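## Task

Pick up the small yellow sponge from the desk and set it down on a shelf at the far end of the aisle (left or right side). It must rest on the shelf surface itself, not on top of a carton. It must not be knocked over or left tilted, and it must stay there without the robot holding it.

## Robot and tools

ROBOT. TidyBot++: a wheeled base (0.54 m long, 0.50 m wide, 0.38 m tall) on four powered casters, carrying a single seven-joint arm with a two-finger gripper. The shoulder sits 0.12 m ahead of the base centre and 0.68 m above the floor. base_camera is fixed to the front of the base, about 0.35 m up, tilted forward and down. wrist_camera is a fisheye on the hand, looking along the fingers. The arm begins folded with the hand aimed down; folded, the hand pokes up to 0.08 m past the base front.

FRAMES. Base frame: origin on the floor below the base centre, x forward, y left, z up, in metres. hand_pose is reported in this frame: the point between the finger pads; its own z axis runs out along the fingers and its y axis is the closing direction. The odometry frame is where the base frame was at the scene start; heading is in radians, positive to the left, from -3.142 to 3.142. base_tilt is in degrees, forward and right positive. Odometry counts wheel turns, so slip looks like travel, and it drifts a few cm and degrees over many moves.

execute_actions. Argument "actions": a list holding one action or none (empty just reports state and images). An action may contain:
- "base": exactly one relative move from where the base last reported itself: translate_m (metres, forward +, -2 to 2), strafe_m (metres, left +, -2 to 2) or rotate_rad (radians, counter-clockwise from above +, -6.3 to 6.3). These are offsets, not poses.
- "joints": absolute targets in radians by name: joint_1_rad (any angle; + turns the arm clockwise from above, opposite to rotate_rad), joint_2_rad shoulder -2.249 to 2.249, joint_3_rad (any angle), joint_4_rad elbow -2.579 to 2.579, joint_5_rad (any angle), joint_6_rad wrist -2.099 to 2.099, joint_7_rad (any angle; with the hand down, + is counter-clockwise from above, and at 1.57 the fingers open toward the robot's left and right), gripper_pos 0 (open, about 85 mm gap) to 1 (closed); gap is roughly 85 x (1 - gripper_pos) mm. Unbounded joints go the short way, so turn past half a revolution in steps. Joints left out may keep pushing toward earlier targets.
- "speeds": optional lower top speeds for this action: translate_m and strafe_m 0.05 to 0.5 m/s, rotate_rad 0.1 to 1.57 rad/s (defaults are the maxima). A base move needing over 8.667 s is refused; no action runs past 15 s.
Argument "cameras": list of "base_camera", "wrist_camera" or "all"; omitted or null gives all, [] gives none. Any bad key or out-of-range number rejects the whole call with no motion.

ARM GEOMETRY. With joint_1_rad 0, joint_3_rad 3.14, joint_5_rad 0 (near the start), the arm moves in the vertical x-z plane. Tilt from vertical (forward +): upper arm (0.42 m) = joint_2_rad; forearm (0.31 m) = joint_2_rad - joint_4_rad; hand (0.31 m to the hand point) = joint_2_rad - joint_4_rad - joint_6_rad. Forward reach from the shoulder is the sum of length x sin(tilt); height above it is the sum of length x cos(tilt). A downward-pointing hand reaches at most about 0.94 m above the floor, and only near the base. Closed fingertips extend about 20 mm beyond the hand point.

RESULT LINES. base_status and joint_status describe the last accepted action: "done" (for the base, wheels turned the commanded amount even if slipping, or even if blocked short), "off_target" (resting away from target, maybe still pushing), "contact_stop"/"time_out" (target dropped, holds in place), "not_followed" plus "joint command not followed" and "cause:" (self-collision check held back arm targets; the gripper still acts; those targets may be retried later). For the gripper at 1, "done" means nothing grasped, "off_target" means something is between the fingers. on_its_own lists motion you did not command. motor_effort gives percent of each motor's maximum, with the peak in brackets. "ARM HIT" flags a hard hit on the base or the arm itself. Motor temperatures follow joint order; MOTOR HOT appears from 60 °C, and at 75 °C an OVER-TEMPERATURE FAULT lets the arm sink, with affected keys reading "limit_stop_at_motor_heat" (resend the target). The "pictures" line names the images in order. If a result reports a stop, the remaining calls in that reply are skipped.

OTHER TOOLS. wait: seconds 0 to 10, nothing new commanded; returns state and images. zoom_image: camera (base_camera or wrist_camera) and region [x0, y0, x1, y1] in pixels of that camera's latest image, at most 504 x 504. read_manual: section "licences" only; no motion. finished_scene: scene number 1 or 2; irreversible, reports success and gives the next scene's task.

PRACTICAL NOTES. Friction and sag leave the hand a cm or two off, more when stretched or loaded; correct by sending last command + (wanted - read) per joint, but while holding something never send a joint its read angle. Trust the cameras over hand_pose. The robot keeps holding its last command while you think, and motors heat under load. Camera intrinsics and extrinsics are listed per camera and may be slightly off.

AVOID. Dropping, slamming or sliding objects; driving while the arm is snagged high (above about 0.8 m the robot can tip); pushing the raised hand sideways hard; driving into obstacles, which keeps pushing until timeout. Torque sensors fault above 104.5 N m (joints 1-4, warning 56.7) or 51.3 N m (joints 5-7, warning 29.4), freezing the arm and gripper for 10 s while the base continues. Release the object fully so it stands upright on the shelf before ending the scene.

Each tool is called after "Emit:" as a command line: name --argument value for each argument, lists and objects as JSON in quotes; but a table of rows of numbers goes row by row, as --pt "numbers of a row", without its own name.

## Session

Emit:
execute_actions --actions '[]'

Scene clock: 0.00 s.
Motor temperatures (°C, as the motors report them): [28 30 28 32 39 37 36]
base_odometry: x=+0.000 y=+0.000 heading=+0.000 (m, m, rad; odometry frame)
base_tilt: forward=-0.3 right=-0.2 (deg)
base_status: not commanded
joint_positions: joint_1_rad=+0.043 joint_2_rad=-0.365 joint_3_rad=+3.142 joint_4_rad=-2.558 joint_5_rad=+0.012 joint_6_rad=-0.867 joint_7_rad=+1.616 gripper_pos=+0.000
joint_status: not commanded
motor_effort: joint_1_rad=+1 joint_2_rad=-1 joint_3_rad=+0 joint_4_rad=+12 joint_5_rad=+0 joint_6_rad=+1 joint_7_rad=+0 (%)
hand_pose: x=+0.2497 y=-0.0072 z=+0.5815 quat_wxyz=(+0.007, +0.999, +0.005, +0.041) (m; base frame)
pictures: base_camera, wrist_camera
camera_calibration (this result's frames):
wrist_camera: T_world_to_cam=[[0.0160073, -0.998999, 0.0417705, -0.0391651], [-0.998153, -0.0184145, -0.0578952, 0.333473], [0.0586065, -0.0407666, -0.997448, 0.700096], [0, 0, 0, 1]] pos_world=[0.292454, -0.00444458, 0.719252]
Images, in order (width x height): base_camera 644x364, wrist_camera 644x476.

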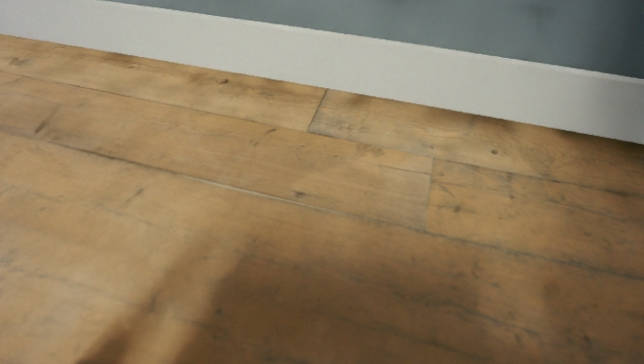

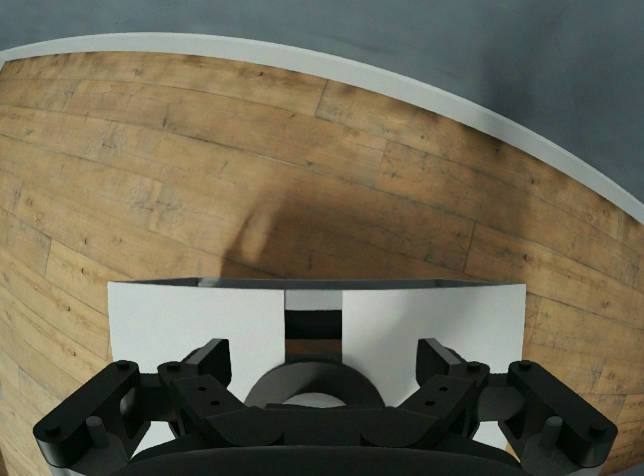

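Emit:
execute_actions --actions '[{"base":{"rotate_rad":2.4},"joints":{"joint_1_rad":0,"joint_4_rad":-1.2,"joint_6_rad":-1.15,"joint_7_rad":1.55}}]'

Scene clock: 11.10 s.
Motor temperatures (°C, as the motors report them): [28 30 28 32 39 37 36]
base_odometry: x=+0.000 y=+0.000 heading=+2.399 (m, m, rad; odometry frame)
base_tilt: forward=-0.3 right=-0.2 (deg)
base_status: done
joint_positions: joint_1_rad=+0.014 joint_2_rad=-0.364 joint_3_rad=+3.141 joint_4_rad=-1.217 joint_5_rad=+0.012 joint_6_rad=-1.107 joint_7_rad=+1.585 gripper_pos=+0.000
joint_status: all done
motor_effort: joint_1_rad=+1(0) joint_2_rad=-4(9) joint_3_rad=+0(1) joint_4_rad=+16(18) joint_5_rad=+0(1) joint_6_rad=+9(8) joint_7_rad=+0(0) (%)
hand_pose: x=+0.4938 y=-0.0068 z=+1.1641 quat_wxyz=(+0.014, +0.830, +0.000, +0.557) (m; base frame)
pictures: base_camera, wrist_camera
camera_calibration (this result's frames):
wrist_camera: T_world_to_cam=[[-0.0375326, -0.998425, 0.0417001, -0.0404513], [-0.40041, -0.0232071, -0.916042, 1.31464], [0.915567, -0.0510786, -0.398908, 0.14689], [0, 0, 0, 1]] pos_world=[0.390388, -0.00237575, 1.26455]
Images, in order (width x height): base_camera 644x364, wrist_camera 644x476.

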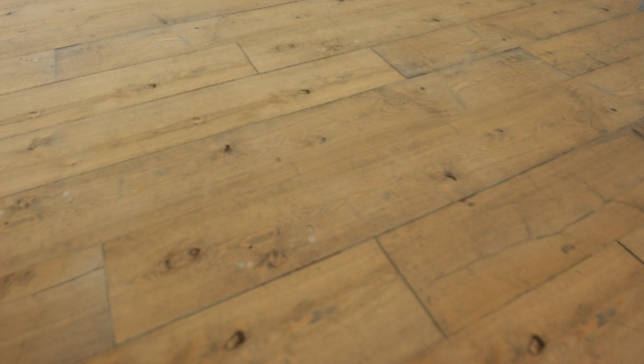

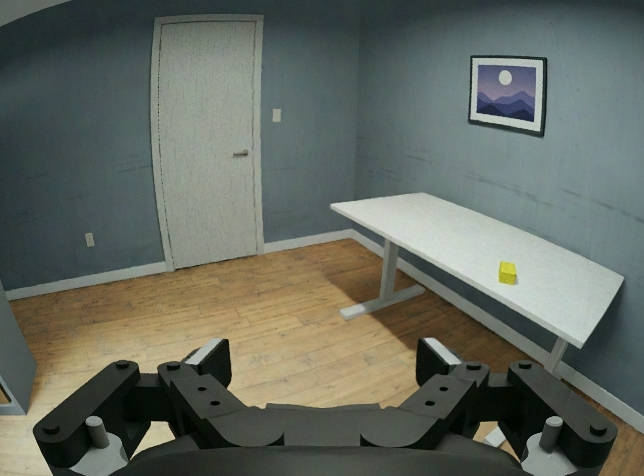

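Emit:
zoom_image --camera "wrist_camera" --region '[460, 230, 640, 360]'

Region (460, 230, 640, 360) of wrist_camera's 644x476 image, scaled by 2.800.

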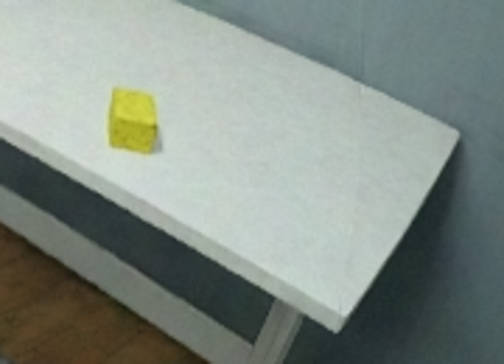

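Emit:
execute_actions --actions '[{"base":{"rotate_rad":-0.49}}]' --cameras '[]'

Emit:
execute_actions --actions '[{"base":{"translate_m":0.72},"joints":{"joint_1_rad":-0.01,"joint_2_rad":0.11,"joint_4_rad":-1.8,"joint_6_rad":-0.34,"joint_5_rad":-0.02}}]'

Scene clock: 46.60 s.
Motor temperatures (°C, as the motors report them): [28 30 28 32 39 37 36]
base_odometry: x=+0.000 y=+0.000 heading=+1.912 (m, m, rad; odometry frame)
base_tilt: forward=-0.3 right=-0.2 (deg)
base_status: done
joint_positions: joint_1_rad=+0.012 joint_2_rad=-0.364 joint_3_rad=+3.144 joint_4_rad=-1.217 joint_5_rad=+0.012 joint_6_rad=-1.107 joint_7_rad=+1.585 gripper_pos=+0.000
joint_status: not commanded
motor_effort: joint_1_rad=+1(0) joint_2_rad=-4(5) joint_3_rad=+0(2) joint_4_rad=+15(15) joint_5_rad=+0(1) joint_6_rad=+9(9) joint_7_rad=+0(0) (%)
hand_pose: x=+0.4938 y=-0.0077 z=+1.1640 quat_wxyz=(+0.014, +0.830, -0.001, +0.557) (m; base frame)
pictures: none
No camera images: the call's "cameras" was empty. Leave "cameras" out to get every camera's image.

Scene clock: 49.40 s.
Motor temperatures (°C, as the motors report them): [28 30 28 32 39 37 36]
base_odometry: x=-0.240 y=+0.679 heading=+1.911 (m, m, rad; odometry frame)
base_tilt: forward=-0.3 right=-0.2 (deg)
base_status: done
joint_positions: joint_1_rad=+0.006 joint_2_rad=+0.113 joint_3_rad=+3.144 joint_4_rad=-1.786 joint_5_rad=+0.007 joint_6_rad=-0.377 joint_7_rad=+1.585 gripper_pos=+0.000
joint_status: all done
motor_effort: joint_1_rad=+1(1) joint_2_rad=-22(26) joint_3_rad=+0(1) joint_4_rad=+18(19) joint_5_rad=+1(0) joint_6_rad=+7(9) joint_7_rad=+0(0) (%)
hand_pose: x=+0.7011 y=-0.0044 z=+0.7970 quat_wxyz=(+0.007, +0.908, +0.005, +0.419) (m; base frame)
pictures: base_camera, wrist_camera
camera_calibration (this result's frames):
wrist_camera: T_world_to_cam=[[-0.0119541, -0.999008, 0.0429056, -0.0338765], [-0.665584, -0.0240722, -0.745934, 1.11172], [0.746227, -0.0374743, -0.664636, 0.141393], [0, 0, 0, 1]] pos_world=[0.634028, -0.00178271, 0.924699]
Images, in order (width x height): base_camera 644x364, wrist_camera 644x476.

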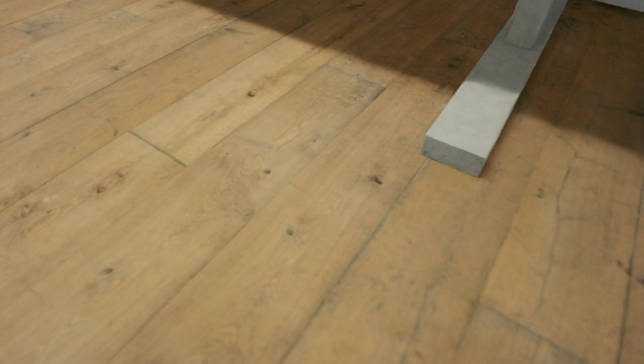

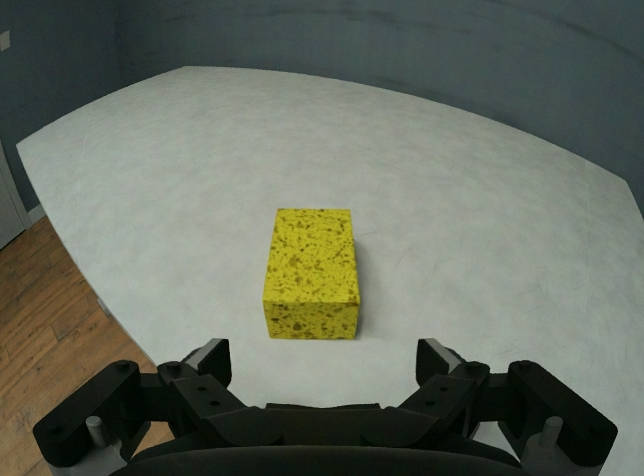

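Emit:
execute_actions --actions '[{"base":{"translate_m":0.05},"joints":{"joint_1_rad":-0.022,"joint_2_rad":0.245,"joint_6_rad":-0.2}}]' --cameras '["wrist_camera"]'

Scene clock: 59.50 s.
Motor temperatures (°C, as the motors report them): [28 30 28 32 39 37 36]
base_odometry: x=-0.256 y=+0.727 heading=+1.910 (m, m, rad; odometry frame)
base_tilt: forward=-0.4 right=-0.2 (deg)
base_status: done
joint_positions: joint_1_rad=-0.007 joint_2_rad=+0.250 joint_3_rad=+3.144 joint_4_rad=-1.790 joint_5_rad=+0.007 joint_6_rad=-0.241 joint_7_rad=+1.585 gripper_pos=+0.000
joint_status: all done
motor_effort: joint_1_rad=+1(2) joint_2_rad=-26(30) joint_3_rad=+0(1) joint_4_rad=+17(19) joint_5_rad=-1(0) joint_6_rad=+7(7) joint_7_rad=+0(0) (%)
hand_pose: x=+0.7396 y=+0.0037 z=+0.7441 quat_wxyz=(+0.004, +0.909, +0.011, +0.417) (m; base frame)
pictures: wrist_camera
camera_calibration (this result's frames):
wrist_camera: T_world_to_cam=[[0.00208041, -0.999093, 0.0425241, -0.0331452], [-0.66944, -0.0329812, -0.742134, 1.09821], [0.742864, -0.0269234, -0.668901, 0.0834802], [0, 0, 0, 1]] pos_world=[0.673237, 0.00535252, 0.872265]
Images, in order (width x height): wrist_camera 644x476.

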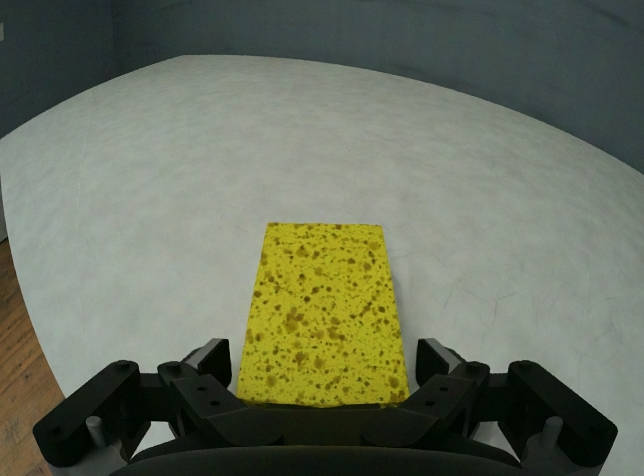

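Emit:
execute_actions --actions '[{"joints":{"gripper_pos":0.6}}]' --cameras '[]'

Emit:
execute_actions --actions '[{"joints":{"joint_2_rad":0.05}}]' --cameras '[]'

Emit:
execute_actions --actions '[{"base":{"rotate_rad":2.5},"joints":{"joint_2_rad":-0.1}}]'

Scene clock: 67.73 s.
Motor temperatures (°C, as the motors report them): [28 30 28 32 39 37 36]
base_odometry: x=-0.256 y=+0.726 heading=+1.910 (m, m, rad; odometry frame)
base_tilt: forward=-0.3 right=-0.2 (deg)
base_status: not commanded
joint_positions: joint_1_rad=-0.007 joint_2_rad=+0.249 joint_3_rad=+3.144 joint_4_rad=-1.790 joint_5_rad=+0.007 joint_6_rad=-0.238 joint_7_rad=+1.585 gripper_pos=+0.384
joint_status: gripper_pos off_target (ended at +0.384, target +0.600)
motor_effort: joint_1_rad=+0(1) joint_2_rad=-26(27) joint_3_rad=+0(0) joint_4_rad=+17(17) joint_5_rad=+0(0) joint_6_rad=+7(7) joint_7_rad=+0(0) (%)
hand_pose: x=+0.7401 y=+0.0037 z=+0.7458 quat_wxyz=(+0.004, +0.908, +0.011, +0.419) (m; base frame)
pictures: none
No camera images: the call's "cameras" was empty. Leave "cameras" out to get every camera's image.

Scene clock: 69.10 s.
Motor temperatures (°C, as the motors report them): [28 30 28 32 39 37 36]
base_odometry: x=-0.256 y=+0.726 heading=+1.910 (m, m, rad; odometry frame)
base_tilt: forward=-0.3 right=-0.2 (deg)
base_status: not commanded
joint_positions: joint_1_rad=-0.007 joint_2_rad=+0.047 joint_3_rad=+3.144 joint_4_rad=-1.790 joint_5_rad=+0.007 joint_6_rad=-0.238 joint_7_rad=+1.585 gripper_pos=+0.384
joint_status: all done
motor_effort: joint_1_rad=+1(0) joint_2_rad=-21(28) joint_3_rad=+1(0) joint_4_rad=+19(19) joint_5_rad=+0(1) joint_6_rad=+8(9) joint_7_rad=+0(0) (%)
hand_pose: x=+0.7146 y=+0.0036 z=+0.8691 quat_wxyz=(+0.005, +0.861, +0.010, +0.508) (m; base frame)
pictures: none
No camera images: the call's "cameras" was empty. Leave "cameras" out to get every camera's image.

Scene clock: 72.03 s.
Motor temperatures (°C, as the motors report them): [28 30 28 32 39 37 36]
base_odometry: x=-0.256 y=+0.726 heading=-1.875 (m, m, rad; odometry frame)
base_tilt: forward=-0.3 right=-0.2 (deg)
base_status: done
joint_positions: joint_1_rad=-0.018 joint_2_rad=-0.092 joint_3_rad=+3.141 joint_4_rad=-1.790 joint_5_rad=+0.006 joint_6_rad=-0.238 joint_7_rad=+1.585 gripper_pos=+0.384
joint_status: all done
motor_effort: joint_1_rad=+1(3) joint_2_rad=-17(23) joint_3_rad=+1(3) joint_4_rad=+19(20) joint_5_rad=+0(1) joint_6_rad=+9(9) joint_7_rad=+0(0) (%)
hand_pose: x=+0.6828 y=+0.0111 z=+0.9497 quat_wxyz=(+0.001, +0.824, +0.015, +0.567) (m; base frame)
pictures: base_camera, wrist_camera
camera_calibration (this result's frames):
wrist_camera: T_world_to_cam=[[0.0012813, -0.999288, 0.0377082, -0.0293065], [-0.3783, -0.0353902, -0.925006, 1.18792], [0.925682, -0.0130798, -0.378076, -0.137872], [0, 0, 0, 1]] pos_world=[0.577053, 0.0109517, 1.04781]
Images, in order (width x height): base_camera 644x364, wrist_camera 644x476.

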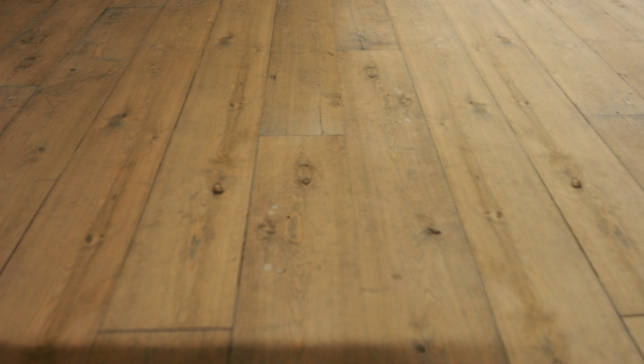

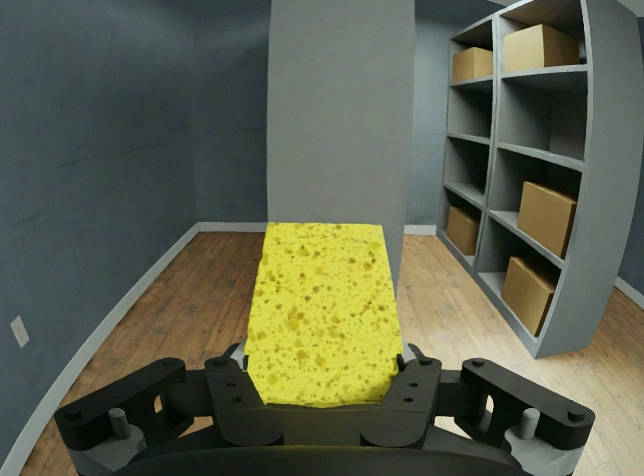

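Emit:
execute_actions --actions '[{"base":{"strafe_m":-0.64}}]' --cameras '["wrist_camera"]'

Emit:
execute_actions --actions '[{"base":{"translate_m":0.8},"joints":{"joint_2_rad":0.44,"joint_4_rad":-2.2,"joint_6_rad":0.45}}]'

Scene clock: 87.03 s.
Motor temperatures (°C, as the motors report them): [28 30 28 32 39 37 36]
base_odometry: x=-0.868 y=+0.917 heading=-1.873 (m, m, rad; odometry frame)
base_tilt: forward=-0.3 right=-0.2 (deg)
base_status: done
joint_positions: joint_1_rad=-0.018 joint_2_rad=-0.092 joint_3_rad=+3.141 joint_4_rad=-1.790 joint_5_rad=+0.006 joint_6_rad=-0.238 joint_7_rad=+1.585 gripper_pos=+0.384
joint_status: not commanded
motor_effort: joint_1_rad=+1(3) joint_2_rad=-17(19) joint_3_rad=+0(3) joint_4_rad=+19(19) joint_5_rad=+0(1) joint_6_rad=+9(9) joint_7_rad=+0(0) (%)
hand_pose: x=+0.6828 y=+0.0113 z=+0.9497 quat_wxyz=(+0.001, +0.824, +0.015, +0.567) (m; base frame)
pictures: wrist_camera
camera_calibration (this result's frames):
wrist_camera: T_world_to_cam=[[0.00163808, -0.999295, 0.0375105, -0.0291412], [-0.378291, -0.0353423, -0.925012, 1.18792], [0.925685, -0.0126746, -0.378082, -0.137869], [0, 0, 0, 1]] pos_world=[0.577052, 0.0111158, 1.04781]
Images, in order (width x height): wrist_camera 644x476.

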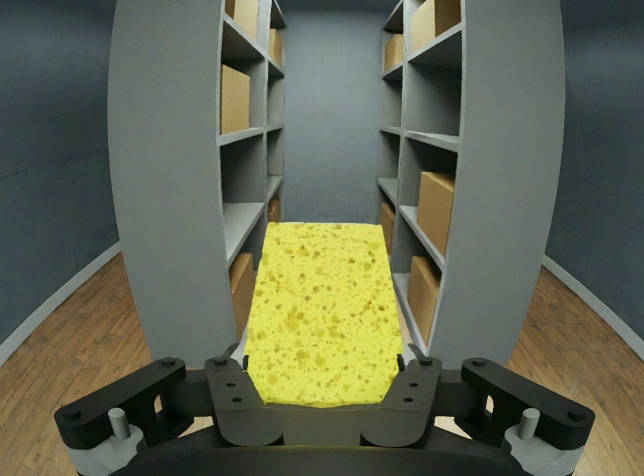

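Scene clock: 90.00 s.
Motor temperatures (°C, as the motors report them): [28 30 28 32 39 37 36]
base_odometry: x=-1.107 y=+0.153 heading=-1.874 (m, m, rad; odometry frame)
base_tilt: forward=-0.3 right=-0.2 (deg)
base_status: done
joint_positions: joint_1_rad=-0.018 joint_2_rad=+0.438 joint_3_rad=+3.141 joint_4_rad=-2.182 joint_5_rad=+0.006 joint_6_rad=+0.410 joint_7_rad=+1.585 gripper_pos=+0.384
joint_status: all done
motor_effort: joint_1_rad=+0(2) joint_2_rad=-27(30) joint_3_rad=+1(2) joint_4_rad=+11(21) joint_5_rad=-1(0) joint_6_rad=+8(10) joint_7_rad=+0(0) (%)
hand_pose: x=+0.7036 y=+0.0128 z=+0.6045 quat_wxyz=(-0.001, +0.893, +0.017, +0.449) (m; base frame)
pictures: base_camera, wrist_camera
camera_calibration (this result's frames):
wrist_camera: T_world_to_cam=[[0.0151289, -0.99916, 0.0380909, -0.0245553], [-0.614408, -0.0393442, -0.788007, 0.959913], [0.788843, -0.0114817, -0.614487, -0.0484301], [0, 0, 0, 1]] pos_world=[0.628353, 0.0126763, 0.727594]
Images, in order (width x height): base_camera 644x364, wrist_camera 644x476.

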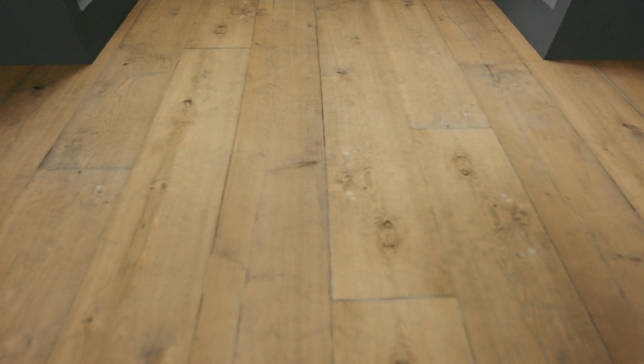

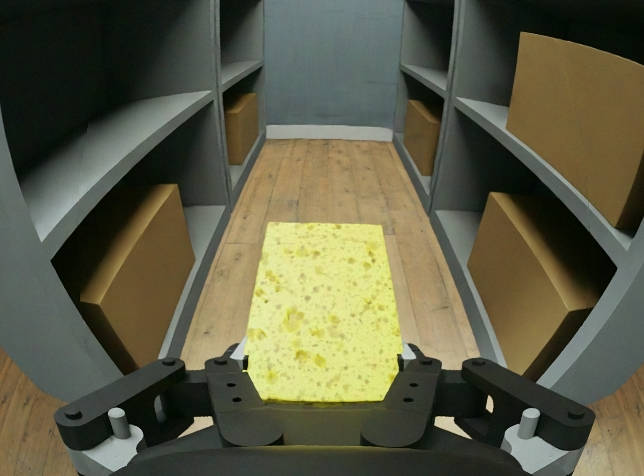

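Emit:
execute_actions --actions '[{"base":{"translate_m":1.73},"joints":{"joint_2_rad":0.42}}]'

Scene clock: 102.20 s.
Motor temperatures (°C, as the motors report them): [28 30 28 32 39 37 36]
base_odometry: x=-1.624 y=-1.498 heading=-1.874 (m, m, rad; odometry frame)
base_tilt: forward=-0.3 right=-0.1 (deg)
base_status: done
joint_positions: joint_1_rad=-0.018 joint_2_rad=+0.424 joint_3_rad=+3.141 joint_4_rad=-2.187 joint_5_rad=+0.006 joint_6_rad=+0.411 joint_7_rad=+1.585 gripper_pos=+0.384
joint_status: all done
motor_effort: joint_1_rad=+1(2) joint_2_rad=-27(27) joint_3_rad=+0(2) joint_4_rad=+11(12) joint_5_rad=-1(0) joint_6_rad=+8(8) joint_7_rad=+0(0) (%)
hand_pose: x=+0.7024 y=+0.0128 z=+0.6106 quat_wxyz=(-0.001, +0.891, +0.017, +0.453) (m; base frame)
pictures: base_camera, wrist_camera
camera_calibration (this result's frames):
wrist_camera: T_world_to_cam=[[0.0146309, -0.999172, 0.0379724, -0.0243899], [-0.607077, -0.0390525, -0.793683, 0.962288], [0.794508, -0.0114399, -0.607146, -0.0521749], [0, 0, 0, 1]] pos_world=[0.625993, 0.0126132, 0.733]
Images, in order (width x height): base_camera 644x364, wrist_camera 644x476.

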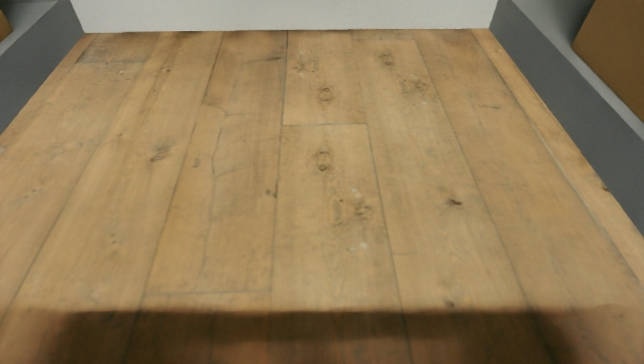

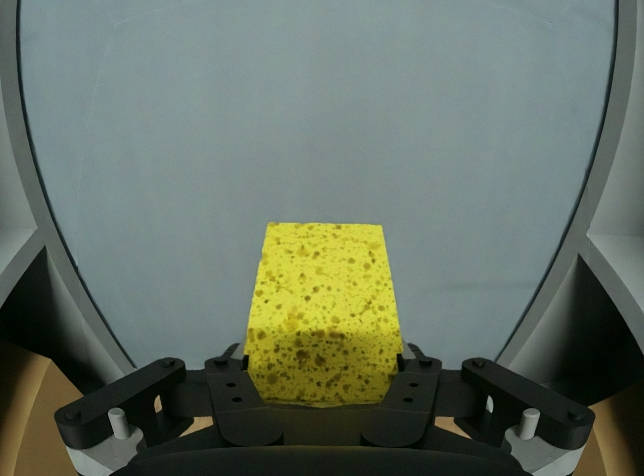

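Emit:
execute_actions --actions '[{"base":{"translate_m":0.17},"joints":{"joint_1_rad":1.15},"speeds":{"translate_m":0.1}}]' --cameras '["wrist_camera"]'

Emit:
execute_actions --actions '[{"joints":{"joint_2_rad":0.53,"joint_6_rad":0.49}}]' --cameras '["wrist_camera"]'

Scene clock: 112.37 s.
Motor temperatures (°C, as the motors report them): [28 30 28 32 39 37 36]
base_odometry: x=-1.675 y=-1.660 heading=-1.874 (m, m, rad; odometry frame)
base_tilt: forward=-0.3 right=-0.2 (deg)
base_status: done
joint_positions: joint_1_rad=+1.141 joint_2_rad=+0.424 joint_3_rad=+3.143 joint_4_rad=-2.188 joint_5_rad=+0.005 joint_6_rad=+0.411 joint_7_rad=+1.585 gripper_pos=+0.384
joint_status: all done
motor_effort: joint_1_rad=+0(4) joint_2_rad=-26(28) joint_3_rad=+0(2) joint_4_rad=+11(13) joint_5_rad=+0(1) joint_6_rad=+8(8) joint_7_rad=+0(0) (%)
hand_pose: x=+0.3631 y=-0.5296 z=+0.6103 quat_wxyz=(+0.248, +0.755, -0.474, +0.379) (m; base frame)
pictures: wrist_camera
camera_calibration (this result's frames):
wrist_camera: T_world_to_cam=[[-0.910506, -0.411696, 0.0385418, 0.0853433], [-0.278451, 0.541563, -0.793205, 0.922763], [0.305686, -0.73295, -0.607734, 0.00678401], [0, 0, 0, 1]] pos_world=[0.332576, -0.459627, 0.732774]
Images, in order (width x height): wrist_camera 644x476.

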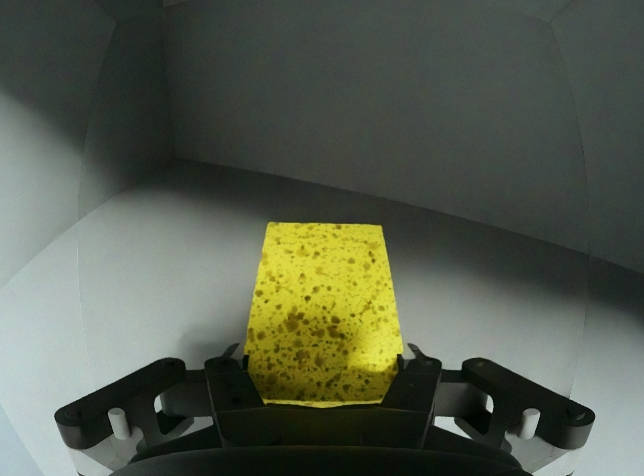

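Scene clock: 113.40 s.
Motor temperatures (°C, as the motors report them): [28 30 28 32 39 37 36]
base_odometry: x=-1.675 y=-1.660 heading=-1.874 (m, m, rad; odometry frame)
base_tilt: forward=-0.3 right=-0.2 (deg)
base_status: not commanded
joint_positions: joint_1_rad=+1.141 joint_2_rad=+0.528 joint_3_rad=+3.143 joint_4_rad=-2.188 joint_5_rad=+0.005 joint_6_rad=+0.449 joint_7_rad=+1.585 gripper_pos=+0.384
joint_status: all done
motor_effort: joint_1_rad=+1(0) joint_2_rad=-28(30) joint_3_rad=+0(0) joint_4_rad=+9(11) joint_5_rad=+0(0) joint_6_rad=+7(8) joint_7_rad=+0(0) (%)
hand_pose: x=+0.3620 y=-0.5272 z=+0.5595 quat_wxyz=(+0.232, +0.767, -0.482, +0.355) (m; base frame)
pictures: wrist_camera
camera_calibration (this result's frames):
wrist_camera: T_world_to_cam=[[-0.909418, -0.414084, 0.0386384, 0.0856405], [-0.299294, 0.587132, -0.75213, 0.889437], [0.288759, -0.695565, -0.657881, 0.0318336], [0, 0, 0, 1]] pos_world=[0.334894, -0.464613, 0.686606]
Images, in order (width x height): wrist_camera 644x476.

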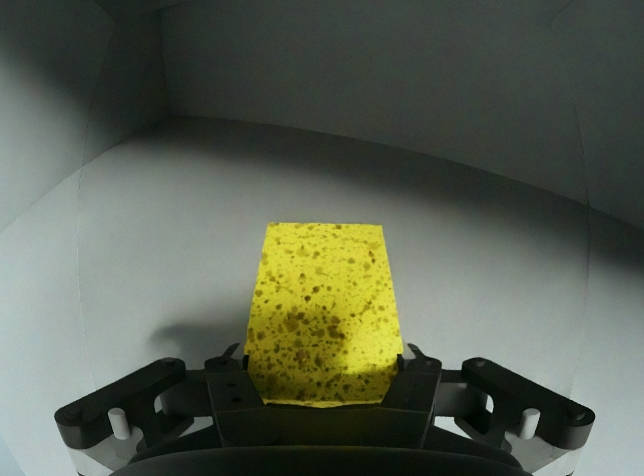

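Emit:
execute_actions --actions '[{"joints":{"joint_2_rad":0.585,"joint_6_rad":0.52}}]' --cameras '[]'

Scene clock: 119.07 s.
Motor temperatures (°C, as the motors report them): [28 30 28 32 39 37 36]
base_odometry: x=-1.675 y=-1.660 heading=-1.874 (m, m, rad; odometry frame)
base_tilt: forward=-0.4 right=-0.1 (deg)
base_status: not commanded
joint_positions: joint_1_rad=+1.141 joint_2_rad=+0.546 joint_3_rad=+3.143 joint_4_rad=-2.188 joint_5_rad=+0.005 joint_6_rad=+0.493 joint_7_rad=+1.585 gripper_pos=+0.384
joint_status: all done
motor_effort: joint_1_rad=+1(0) joint_2_rad=-24(28) joint_3_rad=+0(0) joint_4_rad=+8(10) joint_5_rad=-1(1) joint_6_rad=+5(8) joint_7_rad=+0(0) (%)
hand_pose: x=+0.3647 y=-0.5328 z=+0.5589 quat_wxyz=(+0.238, +0.763, -0.479, +0.364) (m; base frame)
pictures: none
No camera images: the call's "cameras" was empty. Leave "cameras" out to get every camera's image.

Contact.

Emit:
execute_actions --actions '[{"joints":{"joint_2_rad":0.545,"gripper_pos":0}}]' --cameras '[]'

Emit:
execute_actions --actions '[{"joints":{"joint_2_rad":0.43}}]' --cameras '["wrist_camera"]'

Scene clock: 125.30 s.
Motor temperatures (°C, as the motors report them): [28 30 28 32 39 37 36]
base_odometry: x=-1.675 y=-1.660 heading=-1.874 (m, m, rad; odometry frame)
base_tilt: forward=-0.3 right=-0.2 (deg)
base_status: not commanded
joint_positions: joint_1_rad=+1.141 joint_2_rad=+0.545 joint_3_rad=+3.143 joint_4_rad=-2.188 joint_5_rad=+0.005 joint_6_rad=+0.493 joint_7_rad=+1.585 gripper_pos=+0.000
joint_status: all done
motor_effort: joint_1_rad=+0(0) joint_2_rad=-28(29) joint_3_rad=+1(0) joint_4_rad=+9(9) joint_5_rad=+0(1) joint_6_rad=+8(8) joint_7_rad=+0(0) (%)
hand_pose: x=+0.3648 y=-0.5330 z=+0.5600 quat_wxyz=(+0.238, +0.762, -0.479, +0.365) (m; base frame)
pictures: none
No camera images: the call's "cameras" was empty. Leave "cameras" out to get every camera's image.

Scene clock: 126.30 s.
Motor temperatures (°C, as the motors report them): [28 30 28 32 39 37 36]
base_odometry: x=-1.675 y=-1.660 heading=-1.874 (m, m, rad; odometry frame)
base_tilt: forward=-0.3 right=-0.2 (deg)
base_status: not commanded
joint_positions: joint_1_rad=+1.141 joint_2_rad=+0.431 joint_3_rad=+3.143 joint_4_rad=-2.188 joint_5_rad=+0.005 joint_6_rad=+0.493 joint_7_rad=+1.585 gripper_pos=+0.000
joint_status: all done
motor_effort: joint_1_rad=+1(1) joint_2_rad=-27(30) joint_3_rad=+0(0) joint_4_rad=+11(12) joint_5_rad=+0(0) joint_6_rad=+8(8) joint_7_rad=+0(0) (%)
hand_pose: x=+0.3690 y=-0.5422 z=+0.6275 quat_wxyz=(+0.266, +0.740, -0.465, +0.407) (m; base frame)
pictures: wrist_camera
camera_calibration (this result's frames):
wrist_camera: T_world_to_cam=[[-0.911604, -0.40933, 0.0377785, 0.0870357], [-0.252769, 0.485702, -0.836781, 0.932439], [0.324171, -0.772362, -0.546233, -0.0605431], [0, 0, 0, 1]] pos_world=[0.33466, -0.464022, 0.743888]
Images, in order (width x height): wrist_camera 644x476.

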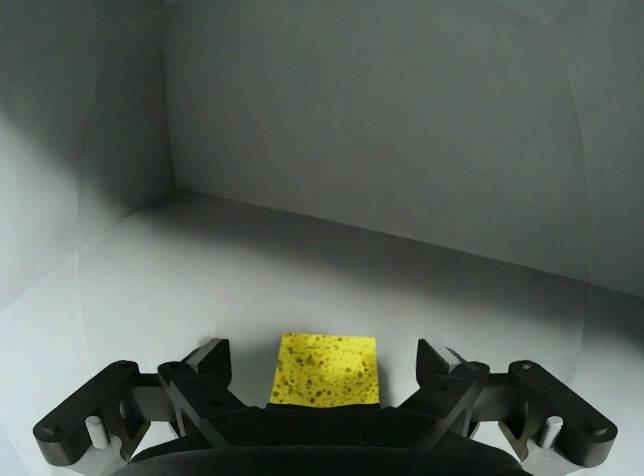

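Emit:
finished_scene --scene 2

The scene is finished: the task was done.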